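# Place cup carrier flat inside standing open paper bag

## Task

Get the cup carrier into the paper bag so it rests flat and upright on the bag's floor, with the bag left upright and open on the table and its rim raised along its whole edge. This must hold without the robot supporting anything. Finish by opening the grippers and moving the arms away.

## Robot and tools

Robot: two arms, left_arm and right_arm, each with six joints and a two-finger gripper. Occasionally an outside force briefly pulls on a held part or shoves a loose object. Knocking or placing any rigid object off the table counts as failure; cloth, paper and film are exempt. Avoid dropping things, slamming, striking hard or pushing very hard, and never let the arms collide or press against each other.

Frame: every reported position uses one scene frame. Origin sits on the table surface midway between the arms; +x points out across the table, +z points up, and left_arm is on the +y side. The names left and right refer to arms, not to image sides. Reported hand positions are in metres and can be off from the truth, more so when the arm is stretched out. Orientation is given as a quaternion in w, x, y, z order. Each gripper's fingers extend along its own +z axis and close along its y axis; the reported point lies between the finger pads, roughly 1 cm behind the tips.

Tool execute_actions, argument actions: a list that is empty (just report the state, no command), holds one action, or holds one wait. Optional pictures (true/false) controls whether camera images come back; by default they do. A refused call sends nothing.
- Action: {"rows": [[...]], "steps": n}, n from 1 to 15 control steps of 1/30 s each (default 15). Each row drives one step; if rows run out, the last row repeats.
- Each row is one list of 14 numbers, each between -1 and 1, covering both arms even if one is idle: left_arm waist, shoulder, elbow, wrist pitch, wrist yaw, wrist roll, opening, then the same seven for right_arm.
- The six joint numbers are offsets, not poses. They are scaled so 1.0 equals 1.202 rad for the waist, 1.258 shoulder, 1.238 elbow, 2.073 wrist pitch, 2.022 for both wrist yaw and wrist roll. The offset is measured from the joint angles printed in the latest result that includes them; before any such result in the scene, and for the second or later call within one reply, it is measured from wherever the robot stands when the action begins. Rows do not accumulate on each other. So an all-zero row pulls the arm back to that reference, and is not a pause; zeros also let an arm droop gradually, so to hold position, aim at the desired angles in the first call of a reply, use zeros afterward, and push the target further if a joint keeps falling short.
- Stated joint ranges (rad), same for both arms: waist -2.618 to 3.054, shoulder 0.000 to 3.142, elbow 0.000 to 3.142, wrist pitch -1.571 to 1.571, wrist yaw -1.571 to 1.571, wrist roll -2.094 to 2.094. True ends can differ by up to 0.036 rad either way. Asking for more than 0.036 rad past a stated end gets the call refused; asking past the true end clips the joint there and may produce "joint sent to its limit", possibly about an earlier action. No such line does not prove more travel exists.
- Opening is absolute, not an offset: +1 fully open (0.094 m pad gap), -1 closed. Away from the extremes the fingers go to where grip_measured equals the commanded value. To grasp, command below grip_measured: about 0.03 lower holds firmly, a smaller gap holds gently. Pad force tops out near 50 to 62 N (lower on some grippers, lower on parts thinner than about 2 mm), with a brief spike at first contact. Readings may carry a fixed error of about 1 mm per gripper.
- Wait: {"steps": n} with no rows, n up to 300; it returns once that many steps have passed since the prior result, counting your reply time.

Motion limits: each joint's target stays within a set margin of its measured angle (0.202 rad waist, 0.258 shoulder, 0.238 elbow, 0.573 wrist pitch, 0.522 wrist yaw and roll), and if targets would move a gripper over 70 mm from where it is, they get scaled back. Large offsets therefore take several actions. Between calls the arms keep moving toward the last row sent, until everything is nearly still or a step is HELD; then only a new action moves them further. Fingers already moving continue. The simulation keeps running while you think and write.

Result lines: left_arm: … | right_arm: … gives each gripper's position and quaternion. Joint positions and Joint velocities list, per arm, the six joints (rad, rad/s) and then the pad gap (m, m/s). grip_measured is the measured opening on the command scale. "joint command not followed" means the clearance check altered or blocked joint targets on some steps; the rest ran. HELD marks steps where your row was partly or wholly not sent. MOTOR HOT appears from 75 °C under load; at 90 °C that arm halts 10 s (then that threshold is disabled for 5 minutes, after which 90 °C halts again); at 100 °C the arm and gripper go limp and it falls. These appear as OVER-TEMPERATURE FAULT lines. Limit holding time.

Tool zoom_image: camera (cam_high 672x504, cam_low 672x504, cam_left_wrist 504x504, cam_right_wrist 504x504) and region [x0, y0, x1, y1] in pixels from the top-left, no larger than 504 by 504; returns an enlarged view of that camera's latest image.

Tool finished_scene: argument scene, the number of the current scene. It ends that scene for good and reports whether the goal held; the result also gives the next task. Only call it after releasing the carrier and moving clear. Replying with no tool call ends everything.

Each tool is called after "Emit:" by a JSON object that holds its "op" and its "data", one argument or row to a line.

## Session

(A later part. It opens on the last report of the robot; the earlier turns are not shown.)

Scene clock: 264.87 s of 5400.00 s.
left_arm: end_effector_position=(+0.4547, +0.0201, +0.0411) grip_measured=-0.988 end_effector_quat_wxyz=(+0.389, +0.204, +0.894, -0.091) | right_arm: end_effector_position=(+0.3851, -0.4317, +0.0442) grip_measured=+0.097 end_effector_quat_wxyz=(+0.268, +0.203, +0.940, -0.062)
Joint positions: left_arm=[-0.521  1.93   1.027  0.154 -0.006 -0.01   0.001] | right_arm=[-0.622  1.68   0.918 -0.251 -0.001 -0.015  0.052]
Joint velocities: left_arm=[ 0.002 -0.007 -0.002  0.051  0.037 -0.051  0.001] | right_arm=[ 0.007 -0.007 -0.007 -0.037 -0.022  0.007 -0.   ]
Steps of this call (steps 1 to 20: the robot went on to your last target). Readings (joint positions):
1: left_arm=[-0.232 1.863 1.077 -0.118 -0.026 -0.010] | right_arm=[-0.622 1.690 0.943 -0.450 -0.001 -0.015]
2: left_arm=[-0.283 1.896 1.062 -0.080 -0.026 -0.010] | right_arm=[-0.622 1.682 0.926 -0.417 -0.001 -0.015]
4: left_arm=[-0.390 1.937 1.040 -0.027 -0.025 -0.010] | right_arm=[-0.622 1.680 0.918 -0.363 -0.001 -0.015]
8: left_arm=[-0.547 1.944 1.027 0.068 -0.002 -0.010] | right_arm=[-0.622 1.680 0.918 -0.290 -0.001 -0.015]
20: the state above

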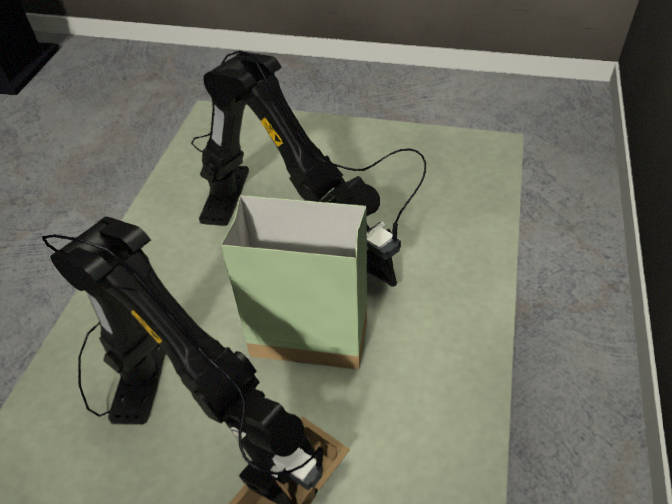

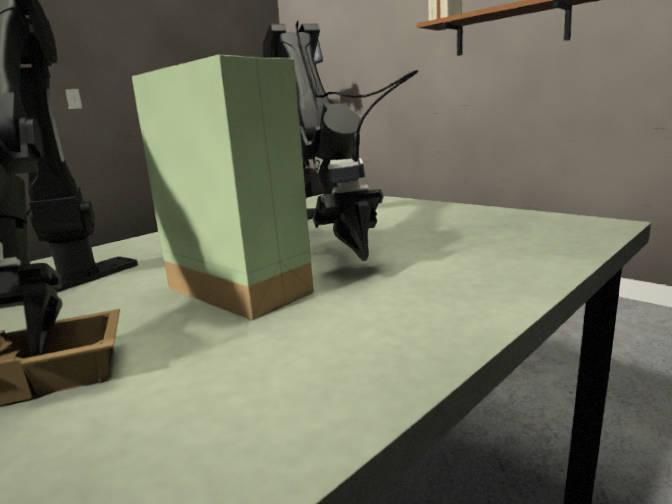

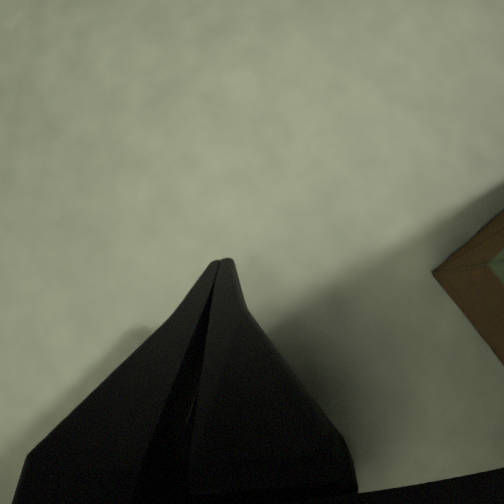

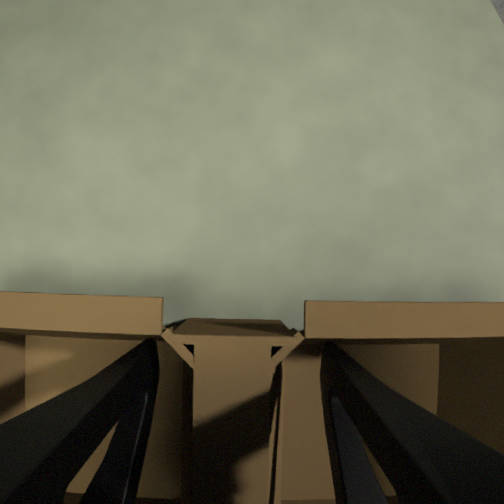

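Emit:
{"op": "execute_actions", "data": {
  "actions": [
    {"rows":[[0.03,0.03,0.07,-0.02,0,0,-1,0,-0.03,-0.03,0,0,0,0.1],[0.03,0.06,0.13,-0.03,0,0,-1,0,-0.045,-0.05,0,0,0,0.1],[0.03,0.1,0.19,-0.05,0,0,-1,0,-0.045,-0.07,0.01,0,0,0.1],[0.03,0.1,0.19,-0.05,0.05,0,-1,0,-0.045,-0.08,0.02,0,0,0.1],[0.03,0.1,0.19,-0.05,0.1,0,-1,0,-0.045,-0.09,0.03,0,0,0.1],[0.03,0.1,0.19,-0.05,0.15,0,-1,0,-0.045,-0.1,0.035,0,0,0.1]]}
  ]
}}

Scene clock: 279.77 s of 5400.00 s.
left_arm: end_effector_position=(+0.4766, -0.0205, +0.0453) grip_measured=-0.988 end_effector_quat_wxyz=(+0.355, +0.237, +0.882, -0.200) | right_arm: end_effector_position=(+0.3649, -0.4221, +0.0281) grip_measured=+0.097 end_effector_quat_wxyz=(+0.261, +0.204, +0.941, -0.060)
Joint positions: left_arm=[-0.483  2.059  1.237  0.059  0.259 -0.01   0.001] | right_arm=[-0.622  1.642  0.809 -0.194 -0.001 -0.015  0.052]
Joint velocities: left_arm=[-0.012 -0.002  0.002 -0.022  0.154 -0.066  0.001] | right_arm=[-0.017 -0.002  0.002 -0.037 -0.037  0.007  0.   ]
Steps of this call (steps 1 to 30: the robot went on to your last target; steps 31 to 90: nothing new was sent; then 11.40 s passed at rest; steps 91 to 105: all 15 steps of this action). Readings (joint positions):
91: left_arm=[-0.518 1.934 1.036 0.146 -0.004 -0.010] | right_arm=[-0.622 1.679 0.915 -0.249 -0.001 -0.015]
92: left_arm=[-0.514 1.950 1.064 0.125 -0.004 -0.010] | right_arm=[-0.622 1.672 0.906 -0.246 -0.001 -0.015]
94: left_arm=[-0.500 2.014 1.166 0.092 0.008 -0.010] | right_arm=[-0.622 1.651 0.871 -0.237 -0.001 -0.015]
98: left_arm=[-0.483 2.059 1.237 0.085 0.152 -0.010] | right_arm=[-0.622 1.642 0.813 -0.215 -0.001 -0.015]
105: the state above

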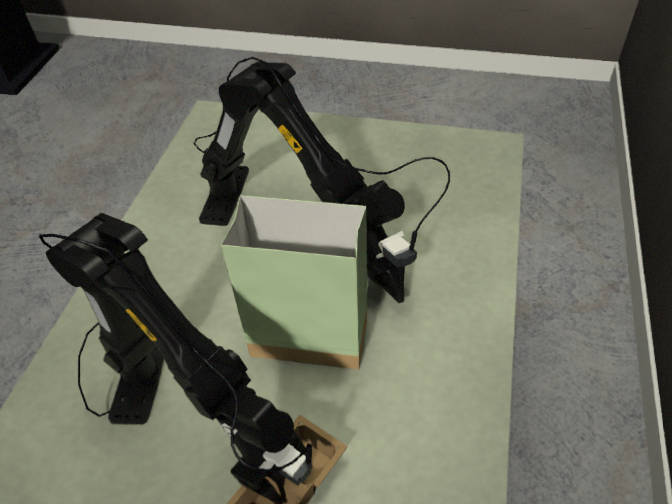

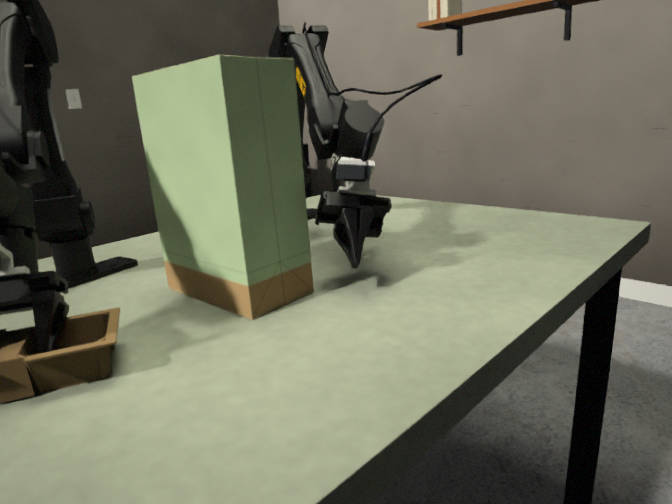

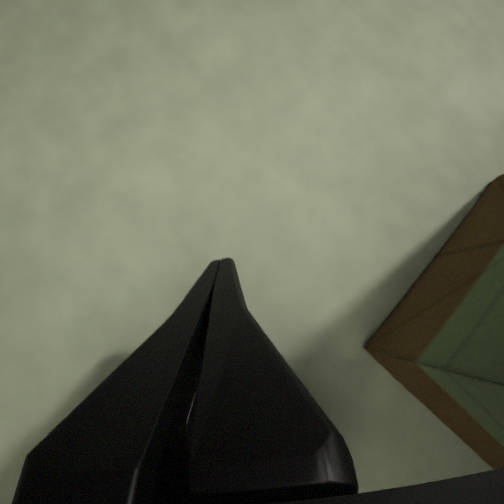

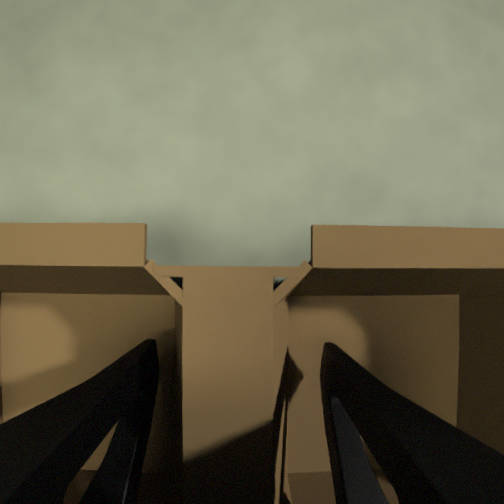

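Emit:
{"op": "execute_actions", "data": {
  "actions": [
    {"rows":[[-0.02,-0.01,0,0,0,0,-1,0,0,0,0,0,0,-0.2],[-0.04,-0.01,0,0,0,0,-1,0,0,0,0,0,0,-0.3],[-0.06,-0.01,0,0,0,0,-1,0,0,0,0,0,0,-0.4],[-0.08,-0.01,0,0,0,0,-1,0,0,0,0,0,0,-0.46],[-0.1,-0.01,0,0,0,0,-1,0,0,0,0,0,0,-0.46],[-0.12,-0.01,0,0,0,0,-1,0,0,0,0,0,0,-0.46],[-0.14,-0.01,0,0,0,0,-1,0,0,0,0,0,0,-0.46],[-0.16,-0.01,0,0,0,0,-1,0,0,0,0,0,0,-0.46],[-0.18,-0.01,0,0,0,0,-1,0,0,0,0,0,0,-0.46],[-0.2,-0.01,0,0,0,0,-1,0,0,0,0,0,0,-0.46]]}
  ]
}}

Scene clock: 295.17 s of 5400.00 s.
left_arm: end_effector_position=(+0.3917, -0.1327, +0.0444) grip_measured=-0.988 end_effector_quat_wxyz=(+0.322, +0.352, +0.844, -0.246) | right_arm: end_effector_position=(+0.3651, -0.4222, +0.0282) grip_measured=-0.333 end_effector_quat_wxyz=(+0.262, +0.204, +0.941, -0.060)
Joint positions: left_arm=[-0.747  2.059  1.237  0.053  0.263 -0.01   0.001] | right_arm=[-0.622  1.642  0.809 -0.193 -0.001 -0.015  0.031]
Joint velocities: left_arm=[ 0.002 -0.012 -0.002  0.007  0.022 -0.037 -0.001] | right_arm=[ 0.012  0.002 -0.012 -0.081  0.007  0.037 -0.001]
Steps of this call (steps 1 to 30: the robot went on to your last target; steps 31 to 90: nothing new was sent; then 11.90 s passed at rest; steps 91 to 105: all 15 steps of this action). Readings (joint positions):
91: left_arm=[-0.485 2.059 1.237 0.053 0.280 -0.010] | right_arm=[-0.622 1.642 0.809 -0.193 -0.001 -0.015]
92: left_arm=[-0.490 2.059 1.237 0.053 0.274 -0.010] | right_arm=[-0.622 1.642 0.809 -0.193 -0.002 -0.015]
94: left_arm=[-0.513 2.059 1.237 0.053 0.262 -0.010] | right_arm=[-0.622 1.642 0.809 -0.193 -0.001 -0.015]
98: left_arm=[-0.615 2.059 1.237 0.053 0.254 -0.010] | right_arm=[-0.622 1.642 0.809 -0.193 -0.001 -0.015]
105: the state above

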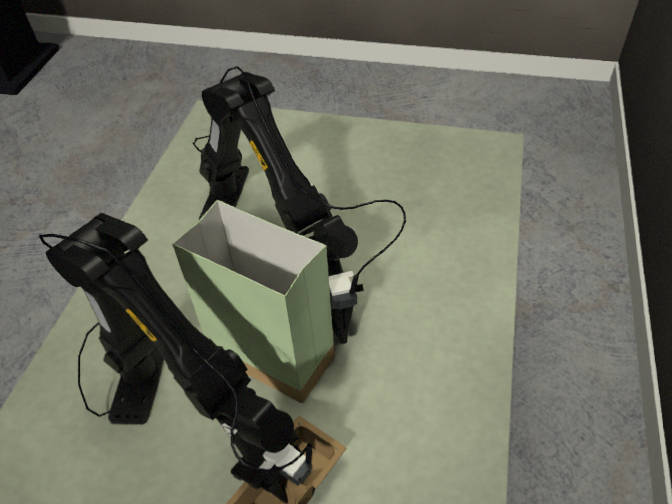

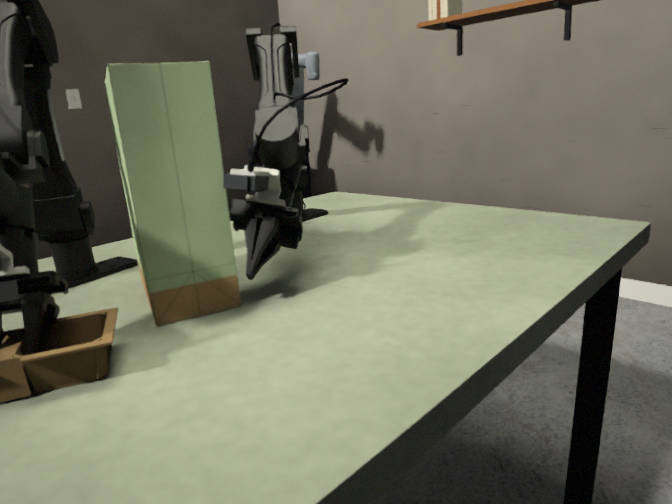

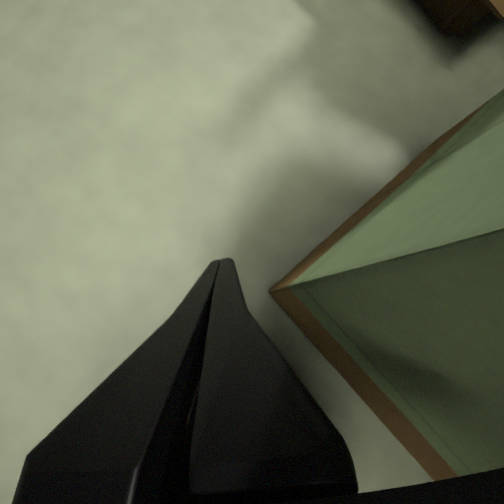

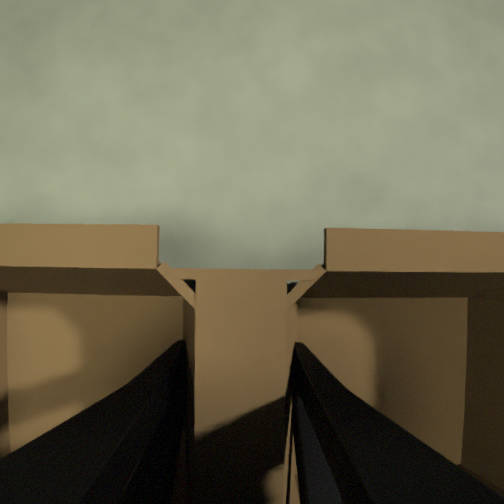

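Emit:
{"op": "execute_actions", "data": {
  "actions": [
    {"rows":[[0,0,0,0,0,0,-1,0,0,0.03,-0.02,0,0,-0.38],[0,0,0,0,0,0,-1,0,0,0.06,-0.04,0,0,-0.38],[0,0,0,0,0,0,-1,-0.02,-0.01,0.09,-0.06,0,0,-0.38],[0,0,0,0,0,0,-1,-0.04,-0.02,0.12,-0.08,0,0,-0.38],[0,0,0,0,0,0,-1,-0.06,-0.03,0.15,-0.1,0,0,-0.38],[0,0,0,0,0,0,-1,-0.08,-0.04,0.18,-0.125,0,0,-0.38],[0,0,0,0,0,0,-1,-0.1,-0.05,0.21,-0.15,0,0,-0.38],[0,0,0,0,0,0,-1,-0.12,-0.06,0.24,-0.175,0,0,-0.38],[0,0,0,0,0,0,-1,-0.14,-0.07,0.27,-0.2,0,0,-0.38],[0,0,0,0,0,0,-1,-0.16,-0.08,0.3,-0.225,0,0,-0.38],[0,0,0,0,0,0,-1,-0.18,-0.09,0.33,-0.25,0,0,-0.38],[0,0,0,0,0,0,-1,-0.2,-0.1,0.36,-0.275,0,0,-0.38],[0,0,0,0,0,0,-1,-0.2,-0.11,0.39,-0.3,0,0,-0.38],[0,0,0,0,0,0,-1,-0.2,-0.12,0.42,-0.32,0,0,-0.38],[0,0,0,0,0,0,-1,-0.2,-0.135,0.44,-0.335,0,0,-0.38]]}
  ],
  "pictures": false
}}

Emit:
{"op": "execute_actions", "data": {
  "actions": [
    {"rows":[[0,0,0,0,0.03,0,-1,0,-0.01,0.04,-0.03,0,0,-0.38],[0,0,0,0,0.05,0,-1,0,-0.02,0.07,-0.05,0,0,-0.38],[0,0,0,0,0.07,0,-1,0,-0.03,0.1,-0.075,0,0,-0.38],[0,0,0,0,0.09,0,-1,0,-0.04,0.13,-0.1,0,0,-0.38],[0,0,0,0,0.11,0,-1,0,-0.05,0.16,-0.12,0,0,-0.38],[0,0,0,0,0.13,0,-1,0,-0.06,0.19,-0.145,0,0,-0.38],[0,0,0,0,0.15,0,-1,0,-0.07,0.22,-0.17,0,0,-0.38],[0,0,0,0,0.17,0,-1,0,-0.08,0.25,-0.19,0,0,-0.38],[0,0,0,0,0.19,0,-1,0,-0.09,0.28,-0.215,0,0,-0.38],[0,0,0,0,0.2,0,-1,0,-0.1,0.31,-0.24,0,0,-0.38],[0,0,0,0,0.2,0,-1,0,-0.11,0.34,-0.26,0,0,-0.38],[0,0,0,0,0.2,0,-1,0,-0.12,0.37,-0.285,0,0,-0.38],[0,0,0,0,0.2,0,-1,0,-0.13,0.4,-0.31,0,0,-0.38],[0,0,0,0,0.2,0,-1,0,-0.14,0.43,-0.33,0,0,-0.38],[0,0,0,0,0.2,0,-1,0,-0.15,0.46,-0.35,0,0,-0.38]]}
  ],
  "pictures": false
}}

Emit:
{"op": "execute_actions", "data": {
  "actions": [
    {"steps":15}
  ]
}}

Scene clock: 326.50 s of 5400.00 s.
left_arm: end_effector_position=(+0.3939, -0.1305, +0.0443) grip_measured=-0.988 end_effector_quat_wxyz=(+0.323, +0.349, +0.845, -0.244) | right_arm: end_effector_position=(+0.3421, -0.5195, +0.1815) grip_measured=-0.333 end_effector_quat_wxyz=(+0.296, +0.311, +0.896, -0.108)
Joint positions: left_arm=[-0.743  2.059  1.237  0.053  0.26  -0.01   0.001] | right_arm=[-0.862  1.525  1.278 -0.681  0.001 -0.015  0.031]
Joint velocities: left_arm=[ 0.002 -0.002  0.017 -0.007  0.007 -0.022  0.001] | right_arm=[-0.154 -0.437  0.96  -1.15   0.022  0.007 -0.   ]
Steps of this call (steps 1 to 30: the robot went on to your last target; steps 31 to 90: nothing new was sent; then 27.83 s passed at rest; steps 91 to 105: all 15 steps of this action). Readings (joint positions):
91: left_arm=[-0.728 2.059 1.237 0.053 0.260 -0.010] | right_arm=[-0.622 1.642 0.809 -0.195 -0.001 -0.015]
92: left_arm=[-0.729 2.059 1.237 0.053 0.260 -0.010] | right_arm=[-0.622 1.642 0.816 -0.211 -0.001 -0.015]
94: left_arm=[-0.735 2.059 1.237 0.053 0.260 -0.010] | right_arm=[-0.629 1.642 0.855 -0.266 -0.003 -0.015]
98: left_arm=[-0.743 2.059 1.237 0.053 0.260 -0.010] | right_arm=[-0.707 1.628 1.003 -0.396 -0.006 -0.015]
105: the state above

Scene clock: 327.00 s of 5400.00 s.
left_arm: end_effector_position=(+0.3446, -0.1619, +0.0621) grip_measured=-0.988 end_effector_quat_wxyz=(+0.257, +0.400, +0.791, -0.384) | right_arm: end_effector_position=(+0.2929, -0.4810, +0.3405) grip_measured=-0.333 end_effector_quat_wxyz=(+0.342, +0.307, +0.879, -0.126)
Joint positions: left_arm=[-0.743  2.059  1.237  0.053  0.604 -0.01   0.001] | right_arm=[-0.865  1.386  1.758 -1.198  0.002 -0.015  0.031]
Joint velocities: left_arm=[-0.012  0.002  0.017 -0.037  0.286 -0.022  0.   ] | right_arm=[-0.002 -0.462  1.126 -1.267 -0.022 -0.037 -0.   ]
Steps of this call (steps 1 to 15: all 15 steps of this action). Readings (joint positions):
1: left_arm=[-0.743 2.059 1.237 0.053 0.266 -0.010] | right_arm=[-0.865 1.512 1.300 -0.697 0.002 -0.015]
2: left_arm=[-0.743 2.059 1.237 0.053 0.280 -0.010] | right_arm=[-0.865 1.503 1.320 -0.703 0.003 -0.015]
4: left_arm=[-0.743 2.059 1.237 0.053 0.323 -0.010] | right_arm=[-0.865 1.501 1.367 -0.746 0.002 -0.015]
8: left_arm=[-0.743 2.059 1.237 0.053 0.444 -0.010] | right_arm=[-0.865 1.489 1.485 -0.897 0.002 -0.015]
15: the state above

Scene clock: 327.50 s of 5400.00 s.
left_arm: end_effector_position=(+0.3387, -0.1645, +0.0650) grip_measured=-0.988 end_effector_quat_wxyz=(+0.249, +0.405, +0.784, -0.400) | right_arm: end_effector_position=(+0.2570, -0.4516, +0.3564) grip_measured=-0.333 end_effector_quat_wxyz=(+0.320, +0.310, +0.888, -0.118)
Joint positions: left_arm=[-0.743  2.059  1.237  0.053  0.644 -0.01   0.001] | right_arm=[-0.865  1.329  1.84  -1.387  0.002 -0.015  0.031]
Joint velocities: left_arm=[-0.007 -0.017  0.002 -0.037  0.022 -0.037  0.   ] | right_arm=[-0.002 -0.012  0.012 -0.051  0.007 -0.007  0.001]
Steps of this call (steps 1 to 15: the robot went on to your last target). Readings (joint positions):
1: left_arm=[-0.743 2.059 1.237 0.053 0.613 -0.010] | right_arm=[-0.865 1.370 1.792 -1.233 0.002 -0.015]
2: left_arm=[-0.743 2.059 1.237 0.053 0.620 -0.010] | right_arm=[-0.865 1.353 1.815 -1.259 0.002 -0.015]
4: left_arm=[-0.743 2.059 1.237 0.053 0.629 -0.010] | right_arm=[-0.865 1.328 1.837 -1.301 0.002 -0.015]
8: left_arm=[-0.743 2.059 1.237 0.053 0.639 -0.010] | right_arm=[-0.865 1.326 1.840 -1.358 0.002 -0.015]
15: the state above

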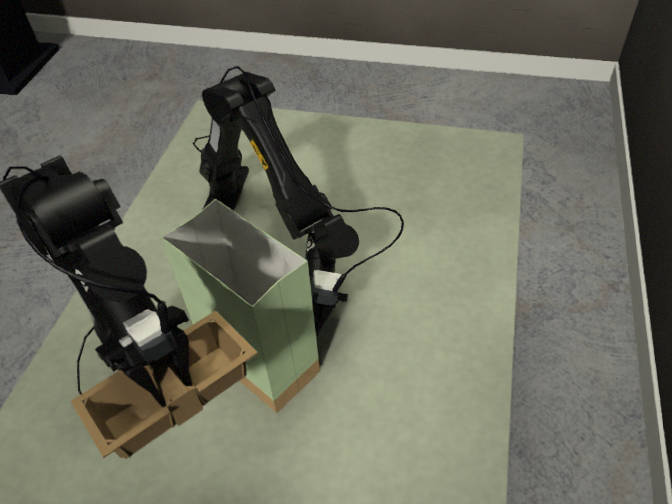

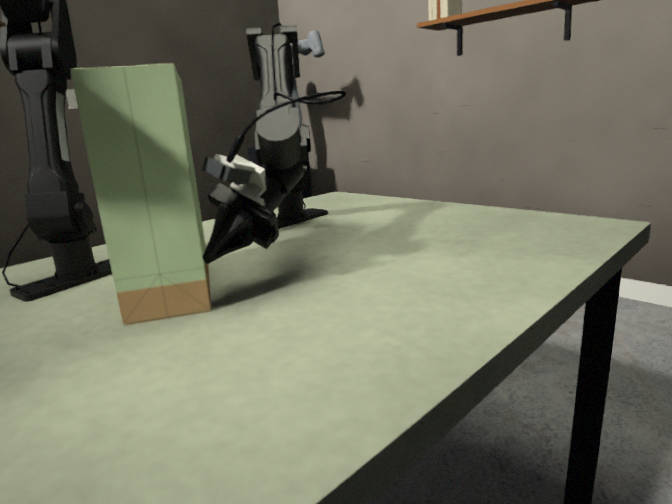

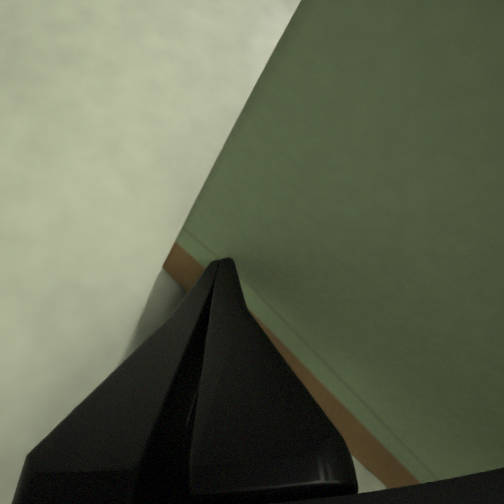

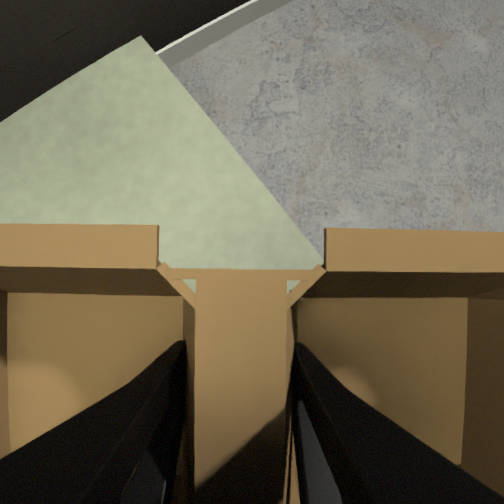

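Emit:
{"op": "execute_actions", "data": {
  "actions": [
    {"rows":[[0.03,0,0,0,-0.05,0,-1,0,-0.03,0.01,-0.02,0,0,-0.38],[0.06,0,0,0,-0.1,0,-1,0,-0.06,0.02,-0.05,0,0,-0.38],[0.09,0,0,0,-0.15,0,-1,0,-0.09,0.03,-0.07,0,0,-0.38],[0.12,0,0,0,-0.15,0,-1,0,-0.11,0.03,-0.09,0,0,-0.38],[0.15,0,0,0,-0.15,0,-1,0,-0.11,0.03,-0.09,0,0,-0.38],[0.15,0,0,0,-0.15,0,-1,0.04,-0.11,0.03,-0.09,0,0,-0.38],[0.15,0,0,0,-0.15,0,-1,0.08,-0.11,0.03,-0.09,0,0,-0.38],[0.15,0,0,0,-0.15,0,-1,0.12,-0.11,0.03,-0.09,0,0,-0.38],[0.15,0,0,0,-0.15,0,-1,0.16,-0.11,0.03,-0.09,0,0,-0.38],[0.15,0,0,0,-0.15,0,-1,0.2,-0.11,0.03,-0.09,0,0,-0.38],[0.15,0,0,0,-0.15,0,-1,0.24,-0.11,0.03,-0.09,0,0,-0.38],[0.15,0,0,0,-0.15,0,-1,0.28,-0.11,0.03,-0.09,0,0,-0.38],[0.15,0,0,0,-0.15,0,-1,0.32,-0.11,0.03,-0.09,0,0,-0.38],[0.15,0,0,0,-0.15,0,-1,0.36,-0.11,0.03,-0.09,0,0,-0.38],[0.15,0,0,0,-0.15,0,-1,0.4,-0.11,0.03,-0.09,0,0,-0.38]]}
  ],
  "pictures": false
}}

Emit:
{"op": "execute_actions", "data": {
  "actions": [
    {"steps":15}
  ]
}}

Scene clock: 343.57 s of 5400.00 s.
left_arm: end_effector_position=(+0.4481, -0.0612, +0.0476) grip_measured=-0.988 end_effector_quat_wxyz=(+0.333, +0.280, +0.865, -0.249) | right_arm: end_effector_position=(+0.2511, -0.3300, +0.3742) grip_measured=-0.333 end_effector_quat_wxyz=(+0.341, +0.130, +0.929, -0.055)
Joint positions: left_arm=[-0.548  2.059  1.237  0.053  0.348 -0.01   0.001] | right_arm=[-0.471  1.188  1.862 -1.538  0.005 -0.015  0.031]
Joint velocities: left_arm=[-0.183  0.002  0.002 -0.007 -0.022 -0.037 -0.   ] | right_arm=[ 1.341 -0.002 -0.002 -0.066 -0.022 -0.066 -0.001]
joint sent to its limit (right arm) — the command would take joint 4 (wrist pitch) past its lower limit, so that joint was sent only as far as its limit.
Steps of this call (steps 1 to 15: the robot went on to your last target; steps 16 to 90: nothing new was sent; then 12.57 s passed at rest; steps 91 to 105: all 15 steps of this action). Readings (joint positions):
91: left_arm=[-0.741 2.059 1.237 0.053 0.633 -0.010] | right_arm=[-0.865 1.328 1.840 -1.394 0.002 -0.015]
92: left_arm=[-0.735 2.059 1.237 0.053 0.604 -0.010] | right_arm=[-0.865 1.323 1.840 -1.402 0.002 -0.015]
94: left_arm=[-0.700 2.059 1.237 0.053 0.526 -0.010] | right_arm=[-0.865 1.294 1.840 -1.439 0.002 -0.015]
98: left_arm=[-0.575 2.059 1.237 0.053 0.417 -0.010] | right_arm=[-0.801 1.207 1.851 -1.510 0.009 -0.015]
105: the state above

Scene clock: 344.07 s of 5400.00 s.
left_arm: end_effector_position=(+0.4444, -0.0666, +0.0474) grip_measured=-0.988 end_effector_quat_wxyz=(+0.332, +0.286, +0.864, -0.249) | right_arm: end_effector_position=(+0.2542, -0.3112, +0.3728) grip_measured=-0.333 end_effector_quat_wxyz=(+0.340, +0.094, +0.935, -0.038)
Joint positions: left_arm=[-0.562  2.059  1.237  0.053  0.343 -0.01   0.001] | right_arm=[-0.395  1.188  1.862 -1.547 -0.002 -0.015  0.031]
Joint velocities: left_arm=[-0.007 -0.002  0.007  0.022 -0.095  0.037 -0.   ] | right_arm=[-0.007  0.017  0.027  0.007  0.007  0.037 -0.001]
joint sent to its limit (right arm) — the command would take joint 4 (wrist pitch) past its lower limit, so that joint was sent only as far as its limit.
Steps of this call (steps 1 to 15: the robot went on to your last target). Readings (joint positions):
1: left_arm=[-0.553 2.059 1.237 0.053 0.347 -0.010] | right_arm=[-0.432 1.188 1.862 -1.539 0.002 -0.015]
2: left_arm=[-0.557 2.059 1.237 0.053 0.347 -0.010] | right_arm=[-0.410 1.188 1.862 -1.540 -0.001 -0.015]
4: left_arm=[-0.562 2.059 1.237 0.053 0.347 -0.010] | right_arm=[-0.397 1.188 1.862 -1.542 -0.002 -0.015]
8: left_arm=[-0.562 2.059 1.237 0.053 0.345 -0.010] | right_arm=[-0.395 1.188 1.862 -1.545 -0.002 -0.015]
15: the state above

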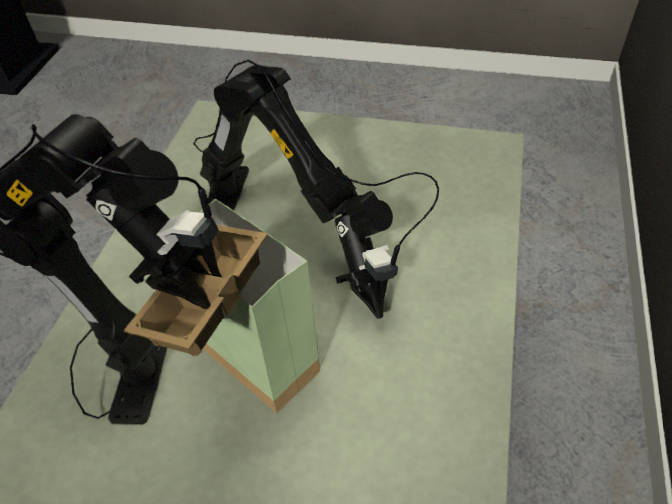

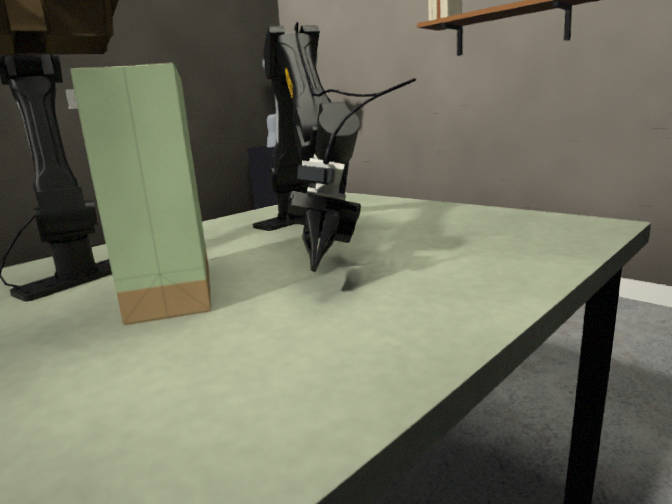

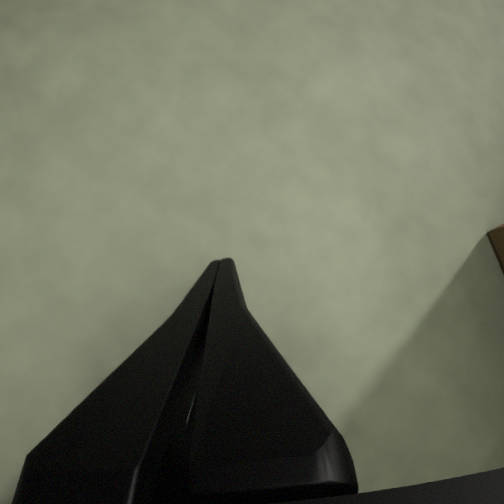

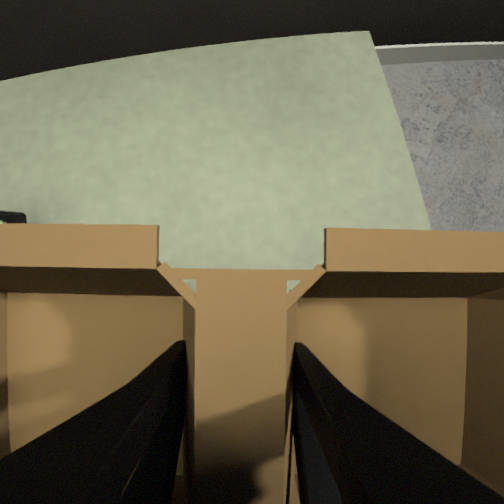

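Emit:
{"op": "execute_actions", "data": {
  "actions": [
    {"rows":[[0.1,0,0,0,0,0,-1,0.05,0,0,0,0,0,-0.38],[0.2,0,0,0,0,0,-1,0.1,0,0,0,0,0,-0.38],[0.3,0,0,0,0,0,-1,0.15,0,0,0,0,0,-0.38],[0.3,0,0,0,0,0,-1,0.2,0,0,0,0,0,-0.38],[0.3,0,0,0,0,0,-1,0.25,0,0,0,0,0,-0.38],[0.3,0,0,0,0,0,-1,0.3,0,0,0,0,0,-0.38],[0.3,0,0,0,0,0,-1,0.35,0,0,0,0,0,-0.38],[0.3,0,0,0,0,0,-1,0.4,0,0,0,0,0,-0.38],[0.3,0,0,0,0,0,-1,0.45,0,0,0,0,0,-0.38],[0.3,0,0,0,0,0,-1,0.5,0,0,0,0,0,-0.38],[0.3,0,0,0,0,0,-1,0.55,0,0,0,0,0,-0.38],[0.3,0,0,0,0,0,-1,0.6,0,0,0,0,0,-0.38],[0.3,0,0,0,0,0,-1,0.65,0,0,0,0,0,-0.38]]}
  ],
  "pictures": false
}}

Emit:
{"op": "execute_actions", "data": {
  "actions": [
    {"steps":15}
  ]
}}

Scene clock: 357.60 s of 5400.00 s.
left_arm: end_effector_position=(+0.5292, +0.1251, +0.0465) grip_measured=-0.988 end_effector_quat_wxyz=(+0.376, +0.108, +0.905, -0.170) | right_arm: end_effector_position=(+0.2250, -0.1399, +0.3727) grip_measured=-0.333 end_effector_quat_wxyz=(+0.329, -0.257, +0.904, +0.092)
Joint positions: left_arm=[-0.17   2.059  1.237  0.053  0.322 -0.01   0.001] | right_arm=[ 0.357  1.188  1.862 -1.547 -0.008 -0.015  0.031]
Joint velocities: left_arm=[-0.286  0.012 -0.007 -0.066  0.051  0.051  0.   ] | right_arm=[ 0.545 -0.002 -0.012  0.007 -0.081 -0.037 -0.001]
joint sent to its limit (right arm) — the command would take joint 4 (wrist pitch) past its lower limit, so that joint was sent only as far as its limit.
Steps of this call (steps 1 to 15: the robot went on to your last target; steps 16 to 90: nothing new was sent; then 10.03 s passed at rest; steps 91 to 105: all 15 steps of this action). Readings (joint positions):
91: left_arm=[-0.552 2.059 1.237 0.053 0.348 -0.010] | right_arm=[-0.386 1.188 1.862 -1.547 0.002 -0.015]
92: left_arm=[-0.532 2.059 1.237 0.053 0.355 -0.010] | right_arm=[-0.357 1.188 1.862 -1.547 0.005 -0.015]
94: left_arm=[-0.461 2.059 1.237 0.053 0.358 -0.010] | right_arm=[-0.258 1.188 1.862 -1.547 0.007 -0.015]
98: left_arm=[-0.266 2.059 1.237 0.053 0.352 -0.010] | right_arm=[-0.020 1.188 1.862 -1.547 0.004 -0.015]
105: the state above

Scene clock: 358.10 s of 5400.00 s.
left_arm: end_effector_position=(+0.5243, +0.1057, +0.0469) grip_measured=-0.988 end_effector_quat_wxyz=(+0.372, +0.126, +0.902, -0.181) | right_arm: end_effector_position=(+0.2227, -0.1362, +0.3727) grip_measured=-0.333 end_effector_quat_wxyz=(+0.328, -0.266, +0.902, +0.095)
Joint positions: left_arm=[-0.204  2.059  1.237  0.053  0.332 -0.01   0.001] | right_arm=[ 0.375  1.188  1.862 -1.547 -0.008 -0.015  0.031]
Joint velocities: left_arm=[-0.002 -0.002  0.007  0.037 -0.022  0.022 -0.   ] | right_arm=[-0.002 -0.012 -0.017  0.022  0.037  0.037 -0.   ]
Steps of this call (steps 1 to 15: the robot went on to your last target). Readings (joint positions):
1: left_arm=[-0.180 2.059 1.237 0.053 0.323 -0.010] | right_arm=[0.369 1.188 1.862 -1.547 -0.008 -0.015]
2: left_arm=[-0.189 2.059 1.237 0.053 0.325 -0.010] | right_arm=[0.374 1.188 1.862 -1.547 -0.008 -0.015]
4: left_arm=[-0.201 2.059 1.237 0.053 0.330 -0.010] | right_arm=[0.375 1.188 1.862 -1.547 -0.008 -0.015]
8: left_arm=[-0.204 2.059 1.237 0.053 0.332 -0.010] | right_arm=[0.375 1.188 1.862 -1.547 -0.008 -0.015]
15: the state above

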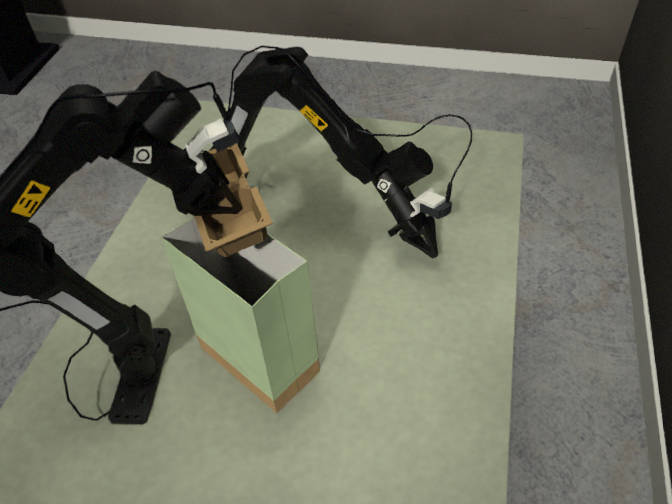

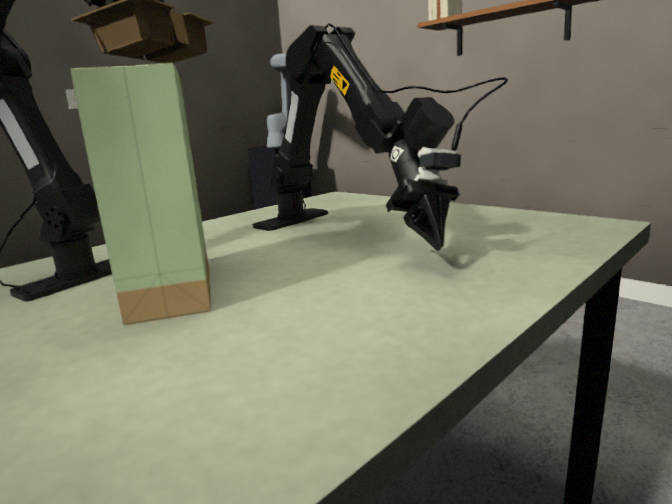

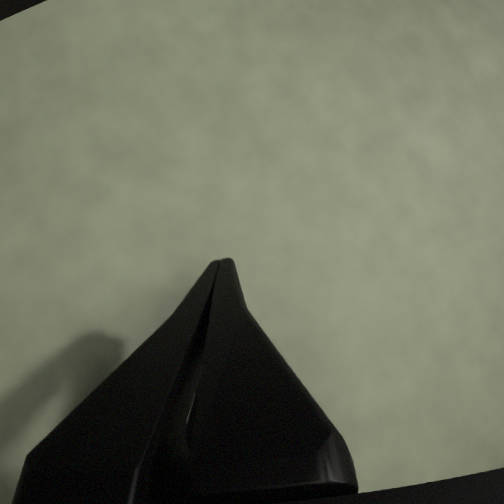

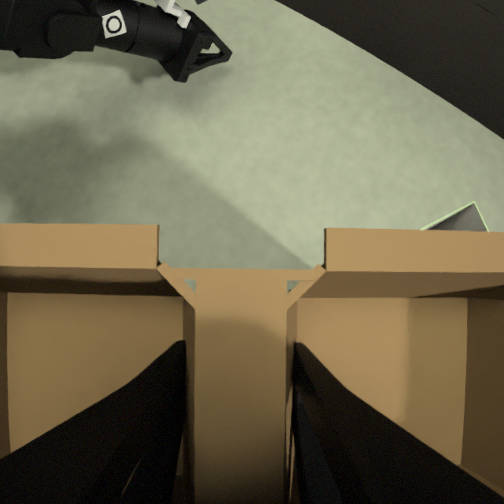

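Emit:
{"op": "execute_actions", "data": {
  "actions": [
    {"rows":[[-0.05,0,0,0,0.02,0,-1,-0.06,0,0,0,0,0,-0.38],[-0.1,0,0,0,0.04,0,-1,-0.12,0,0,0,0,0,-0.38],[-0.15,0,0,0,0.06,0,-1,-0.18,0,0,0,0,0,-0.38],[-0.15,0,0,0,0.08,0,-1,-0.24,0,0,0,0,0,-0.38],[-0.15,0,0,0,0.1,0,-1,-0.3,0,0,0,0,0,-0.38],[-0.2,0,0,0,0.12,0,-1,-0.36,0,0,0,0,0,-0.38],[-0.24,0,0,0,0.15,0,-1,-0.42,0,0,0,0,0,-0.38],[-0.28,0,0,0,0.15,0,-1,-0.48,0,0,0,0,0,-0.38],[-0.32,0,0,0,0.15,0,-1,-0.54,0,0,0,0,0,-0.38],[-0.36,0,0,0,0.15,0,-1,-0.6,0,0,0,0,0,-0.38],[-0.4,0,0,0,0.15,0,-1,-0.66,0,0,0,0,0,-0.38],[-0.44,0,0,0,0.15,0,-1,-0.72,0,0,0,0,0,-0.38],[-0.46,0,0,0,0.15,0,-1,-0.78,0,0,0,0,0,-0.38],[-0.46,0,0,0,0.15,0,-1,-0.84,0,0,0,0,0,-0.38],[-0.46,0,0,0,0.15,0,-1,-0.9,0,0,0,0,0,-0.38]]}
  ],
  "pictures": false
}}

Emit:
{"op": "execute_actions", "data": {
  "actions": [
    {"steps":15}
  ]
}}

Scene clock: 413.00 s of 5400.00 s.
left_arm: end_effector_position=(+0.3498, -0.1590, +0.0603) grip_measured=-0.988 end_effector_quat_wxyz=(+0.263, +0.395, +0.797, -0.373) | right_arm: end_effector_position=(+0.2416, -0.3517, +0.3727) grip_measured=-0.333 end_effector_quat_wxyz=(+0.335, +0.180, +0.923, -0.066)
Joint positions: left_arm=[-0.739  2.059  1.237  0.053  0.578 -0.01   0.001] | right_arm=[-0.583  1.188  1.862 -1.547 -0.011 -0.015  0.031]
Joint velocities: left_arm=[-1.092 -0.007 -0.007 -0.051  0.535  0.037 -0.   ] | right_arm=[-2.039 -0.012  0.002  0.037  0.022 -0.007  0.   ]
Steps of this call (steps 1 to 15: the robot went on to your last target; steps 16 to 90: nothing new was sent; then 51.40 s passed at rest; steps 91 to 105: all 15 steps of this action). Readings (joint positions):
91: left_arm=[-0.208 2.059 1.237 0.053 0.333 -0.010] | right_arm=[0.364 1.188 1.862 -1.547 -0.013 -0.015]
92: left_arm=[-0.221 2.059 1.237 0.053 0.336 -0.010] | right_arm=[0.328 1.188 1.862 -1.547 -0.018 -0.015]
94: left_arm=[-0.273 2.059 1.237 0.053 0.358 -0.010] | right_arm=[0.208 1.188 1.862 -1.547 -0.020 -0.015]
98: left_arm=[-0.427 2.059 1.237 0.053 0.468 -0.010] | right_arm=[-0.078 1.188 1.862 -1.547 -0.015 -0.015]
105: the state above

Scene clock: 413.50 s of 5400.00 s.
left_arm: end_effector_position=(+0.3369, -0.1671, +0.0633) grip_measured=-0.988 end_effector_quat_wxyz=(+0.251, +0.407, +0.785, -0.393) | right_arm: end_effector_position=(+0.2292, -0.3773, +0.3727) grip_measured=-0.333 end_effector_quat_wxyz=(+0.330, +0.233, +0.910, -0.090)
Joint positions: left_arm=[-0.755  2.059  1.237  0.053  0.622 -0.01   0.001] | right_arm=[-0.696  1.188  1.862 -1.547  0.    -0.015  0.031]
Joint velocities: left_arm=[-0.007  0.007 -0.017 -0.007 -0.037  0.037  0.   ] | right_arm=[ 0.002 -0.007 -0.007 -0.007 -0.051  0.022  0.001]
Steps of this call (steps 1 to 15: the robot went on to your last target). Readings (joint positions):
1: left_arm=[-0.770 2.059 1.237 0.053 0.593 -0.010] | right_arm=[-0.641 1.188 1.862 -1.547 -0.005 -0.015]
2: left_arm=[-0.790 2.059 1.237 0.053 0.605 -0.010] | right_arm=[-0.674 1.188 1.862 -1.547 -0.000 -0.015]
4: left_arm=[-0.798 2.059 1.237 0.053 0.620 -0.010] | right_arm=[-0.694 1.188 1.862 -1.547 0.001 -0.015]
8: left_arm=[-0.768 2.059 1.237 0.053 0.622 -0.010] | right_arm=[-0.696 1.188 1.862 -1.547 0.000 -0.015]
15: the state above

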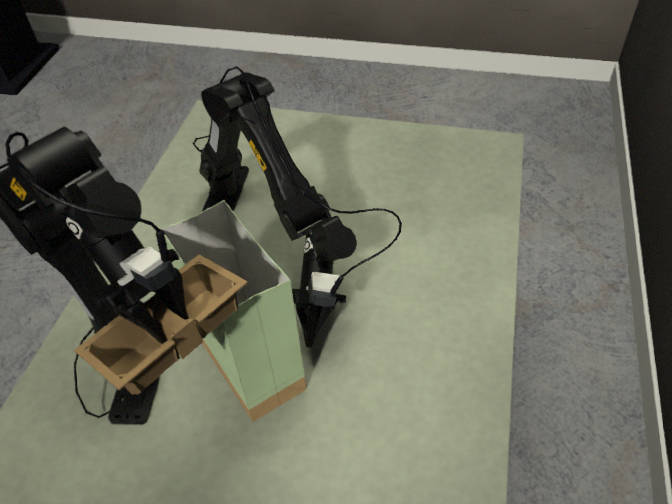

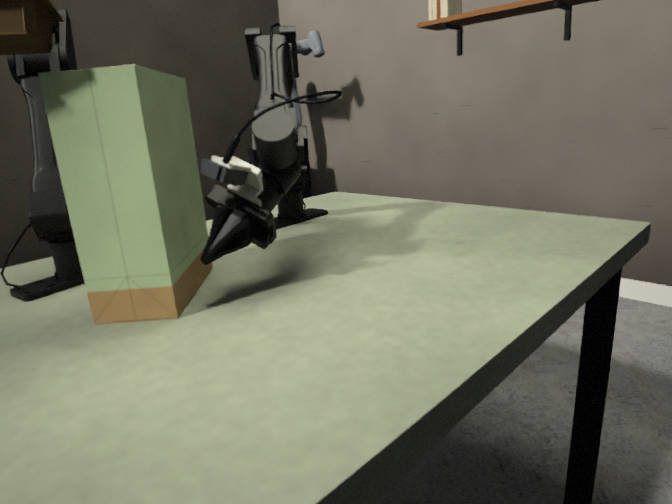

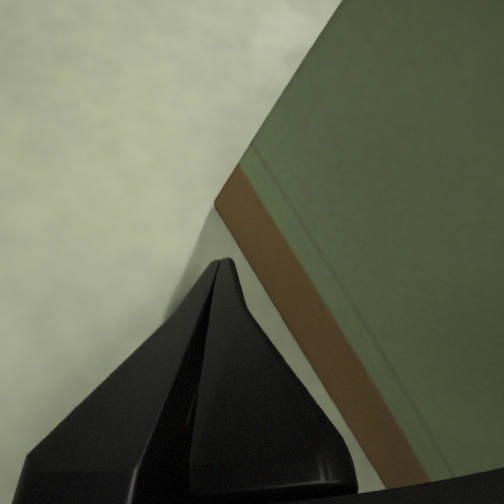

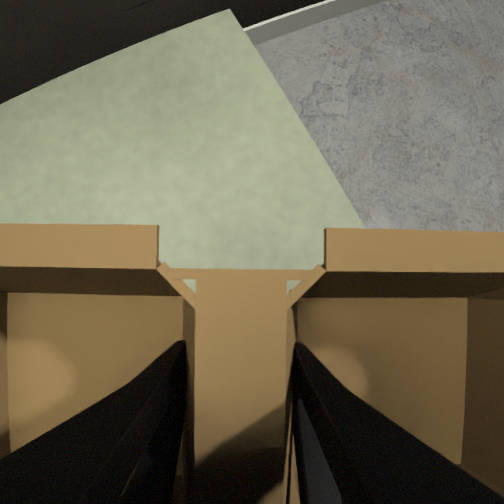

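Emit:
{"op": "execute_actions", "data": {
  "actions": [
    {"rows":[[-0.03,0,0,0,0,0,-1,0,0,0,0,0,0,-0.38],[-0.045,0,0,0,0,0,-1,0,0,0,0,0,0,-0.38],[-0.06,0,0,0,0,0,-1,0,0,0,0,0,0,-0.38],[-0.075,0,0,0,0,0,-1,0,0,0,0,0,0,-0.38],[-0.09,0,0,0,0,0,-1,0,0,0,0,0,0,-0.38],[-0.105,0,0,0,0,0,-1,0,0,0,0,0,0,-0.38],[-0.12,0,0,0,0,0,-1,0,0,0,0,0,0,-0.38],[-0.135,0,0,0,0,0,-1,0,0,0,0,0,0,-0.38]]}
  ]
}}

Scene clock: 419.07 s of 5400.00 s.
left_arm: end_effector_position=(+0.2622, -0.2174, +0.0630) grip_measured=-0.988 end_effector_quat_wxyz=(+0.217, +0.474, +0.748, -0.411) | right_arm: end_effector_position=(+0.2292, -0.3773, +0.3727) grip_measured=-0.333 end_effector_quat_wxyz=(+0.330, +0.233, +0.910, -0.090)
Joint positions: left_arm=[-0.93   2.059  1.237  0.053  0.617 -0.01   0.001] | right_arm=[-0.696  1.188  1.862 -1.547  0.    -0.015  0.031]
Joint velocities: left_arm=[ 0.09  -0.002  0.022  0.051  0.037  0.007 -0.001] | right_arm=[ 0.007 -0.017 -0.007 -0.066 -0.037  0.007 -0.   ]
Steps of this call (steps 1 to 15: the robot went on to your last target; steps 16 to 90: nothing new was sent; then 2.07 s passed at rest; steps 91 to 105: all 15 steps of this action). Readings (joint positions):
91: left_arm=[-0.757 2.059 1.237 0.053 0.621 -0.010] | right_arm=[-0.696 1.188 1.862 -1.547 0.000 -0.015]
92: left_arm=[-0.763 2.059 1.237 0.053 0.618 -0.010] | right_arm=[-0.696 1.188 1.862 -1.547 0.000 -0.015]
94: left_arm=[-0.789 2.059 1.237 0.053 0.614 -0.010] | right_arm=[-0.696 1.188 1.862 -1.547 0.000 -0.015]
98: left_arm=[-0.874 2.059 1.237 0.053 0.612 -0.010] | right_arm=[-0.696 1.188 1.862 -1.547 0.000 -0.015]
105: the state above

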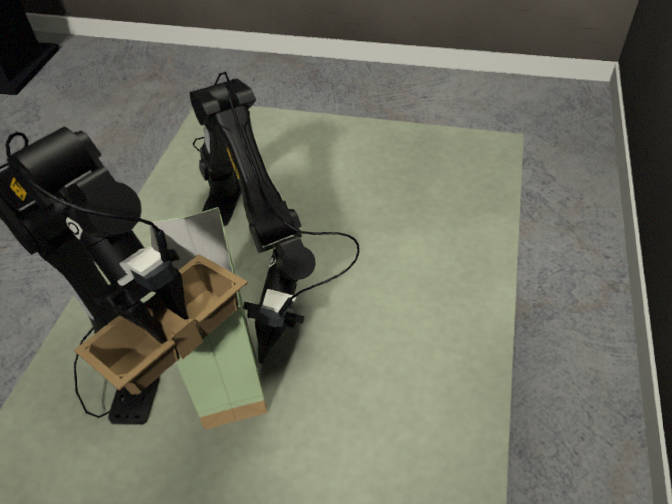

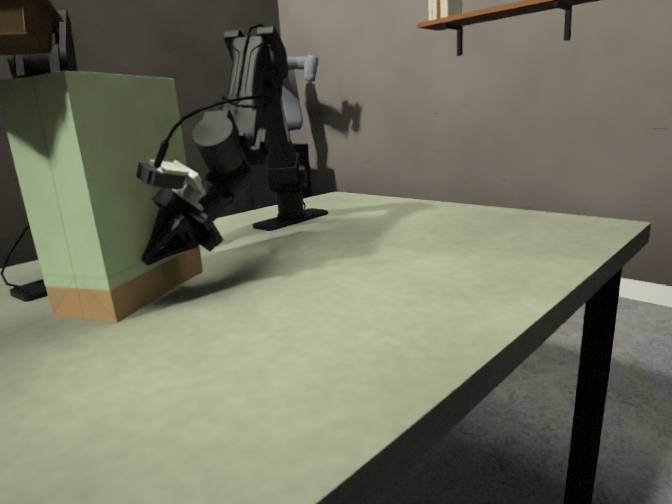

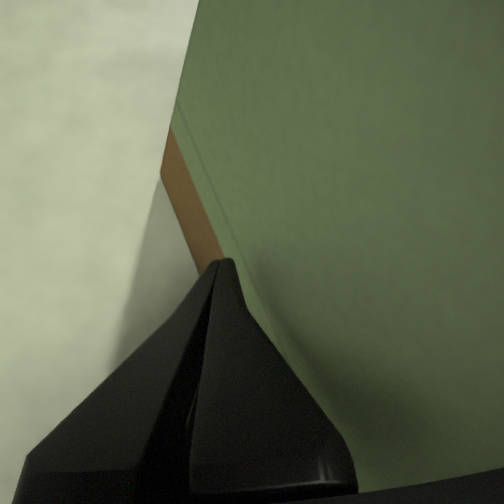

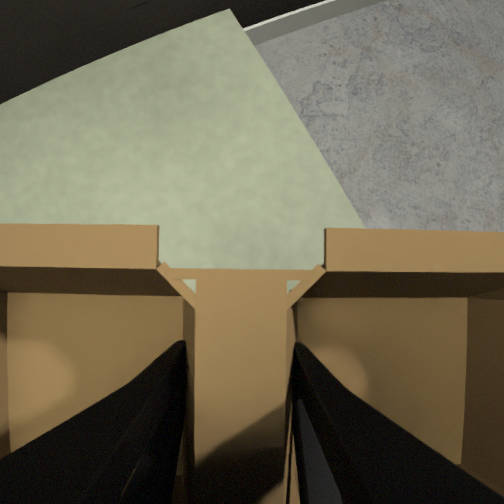

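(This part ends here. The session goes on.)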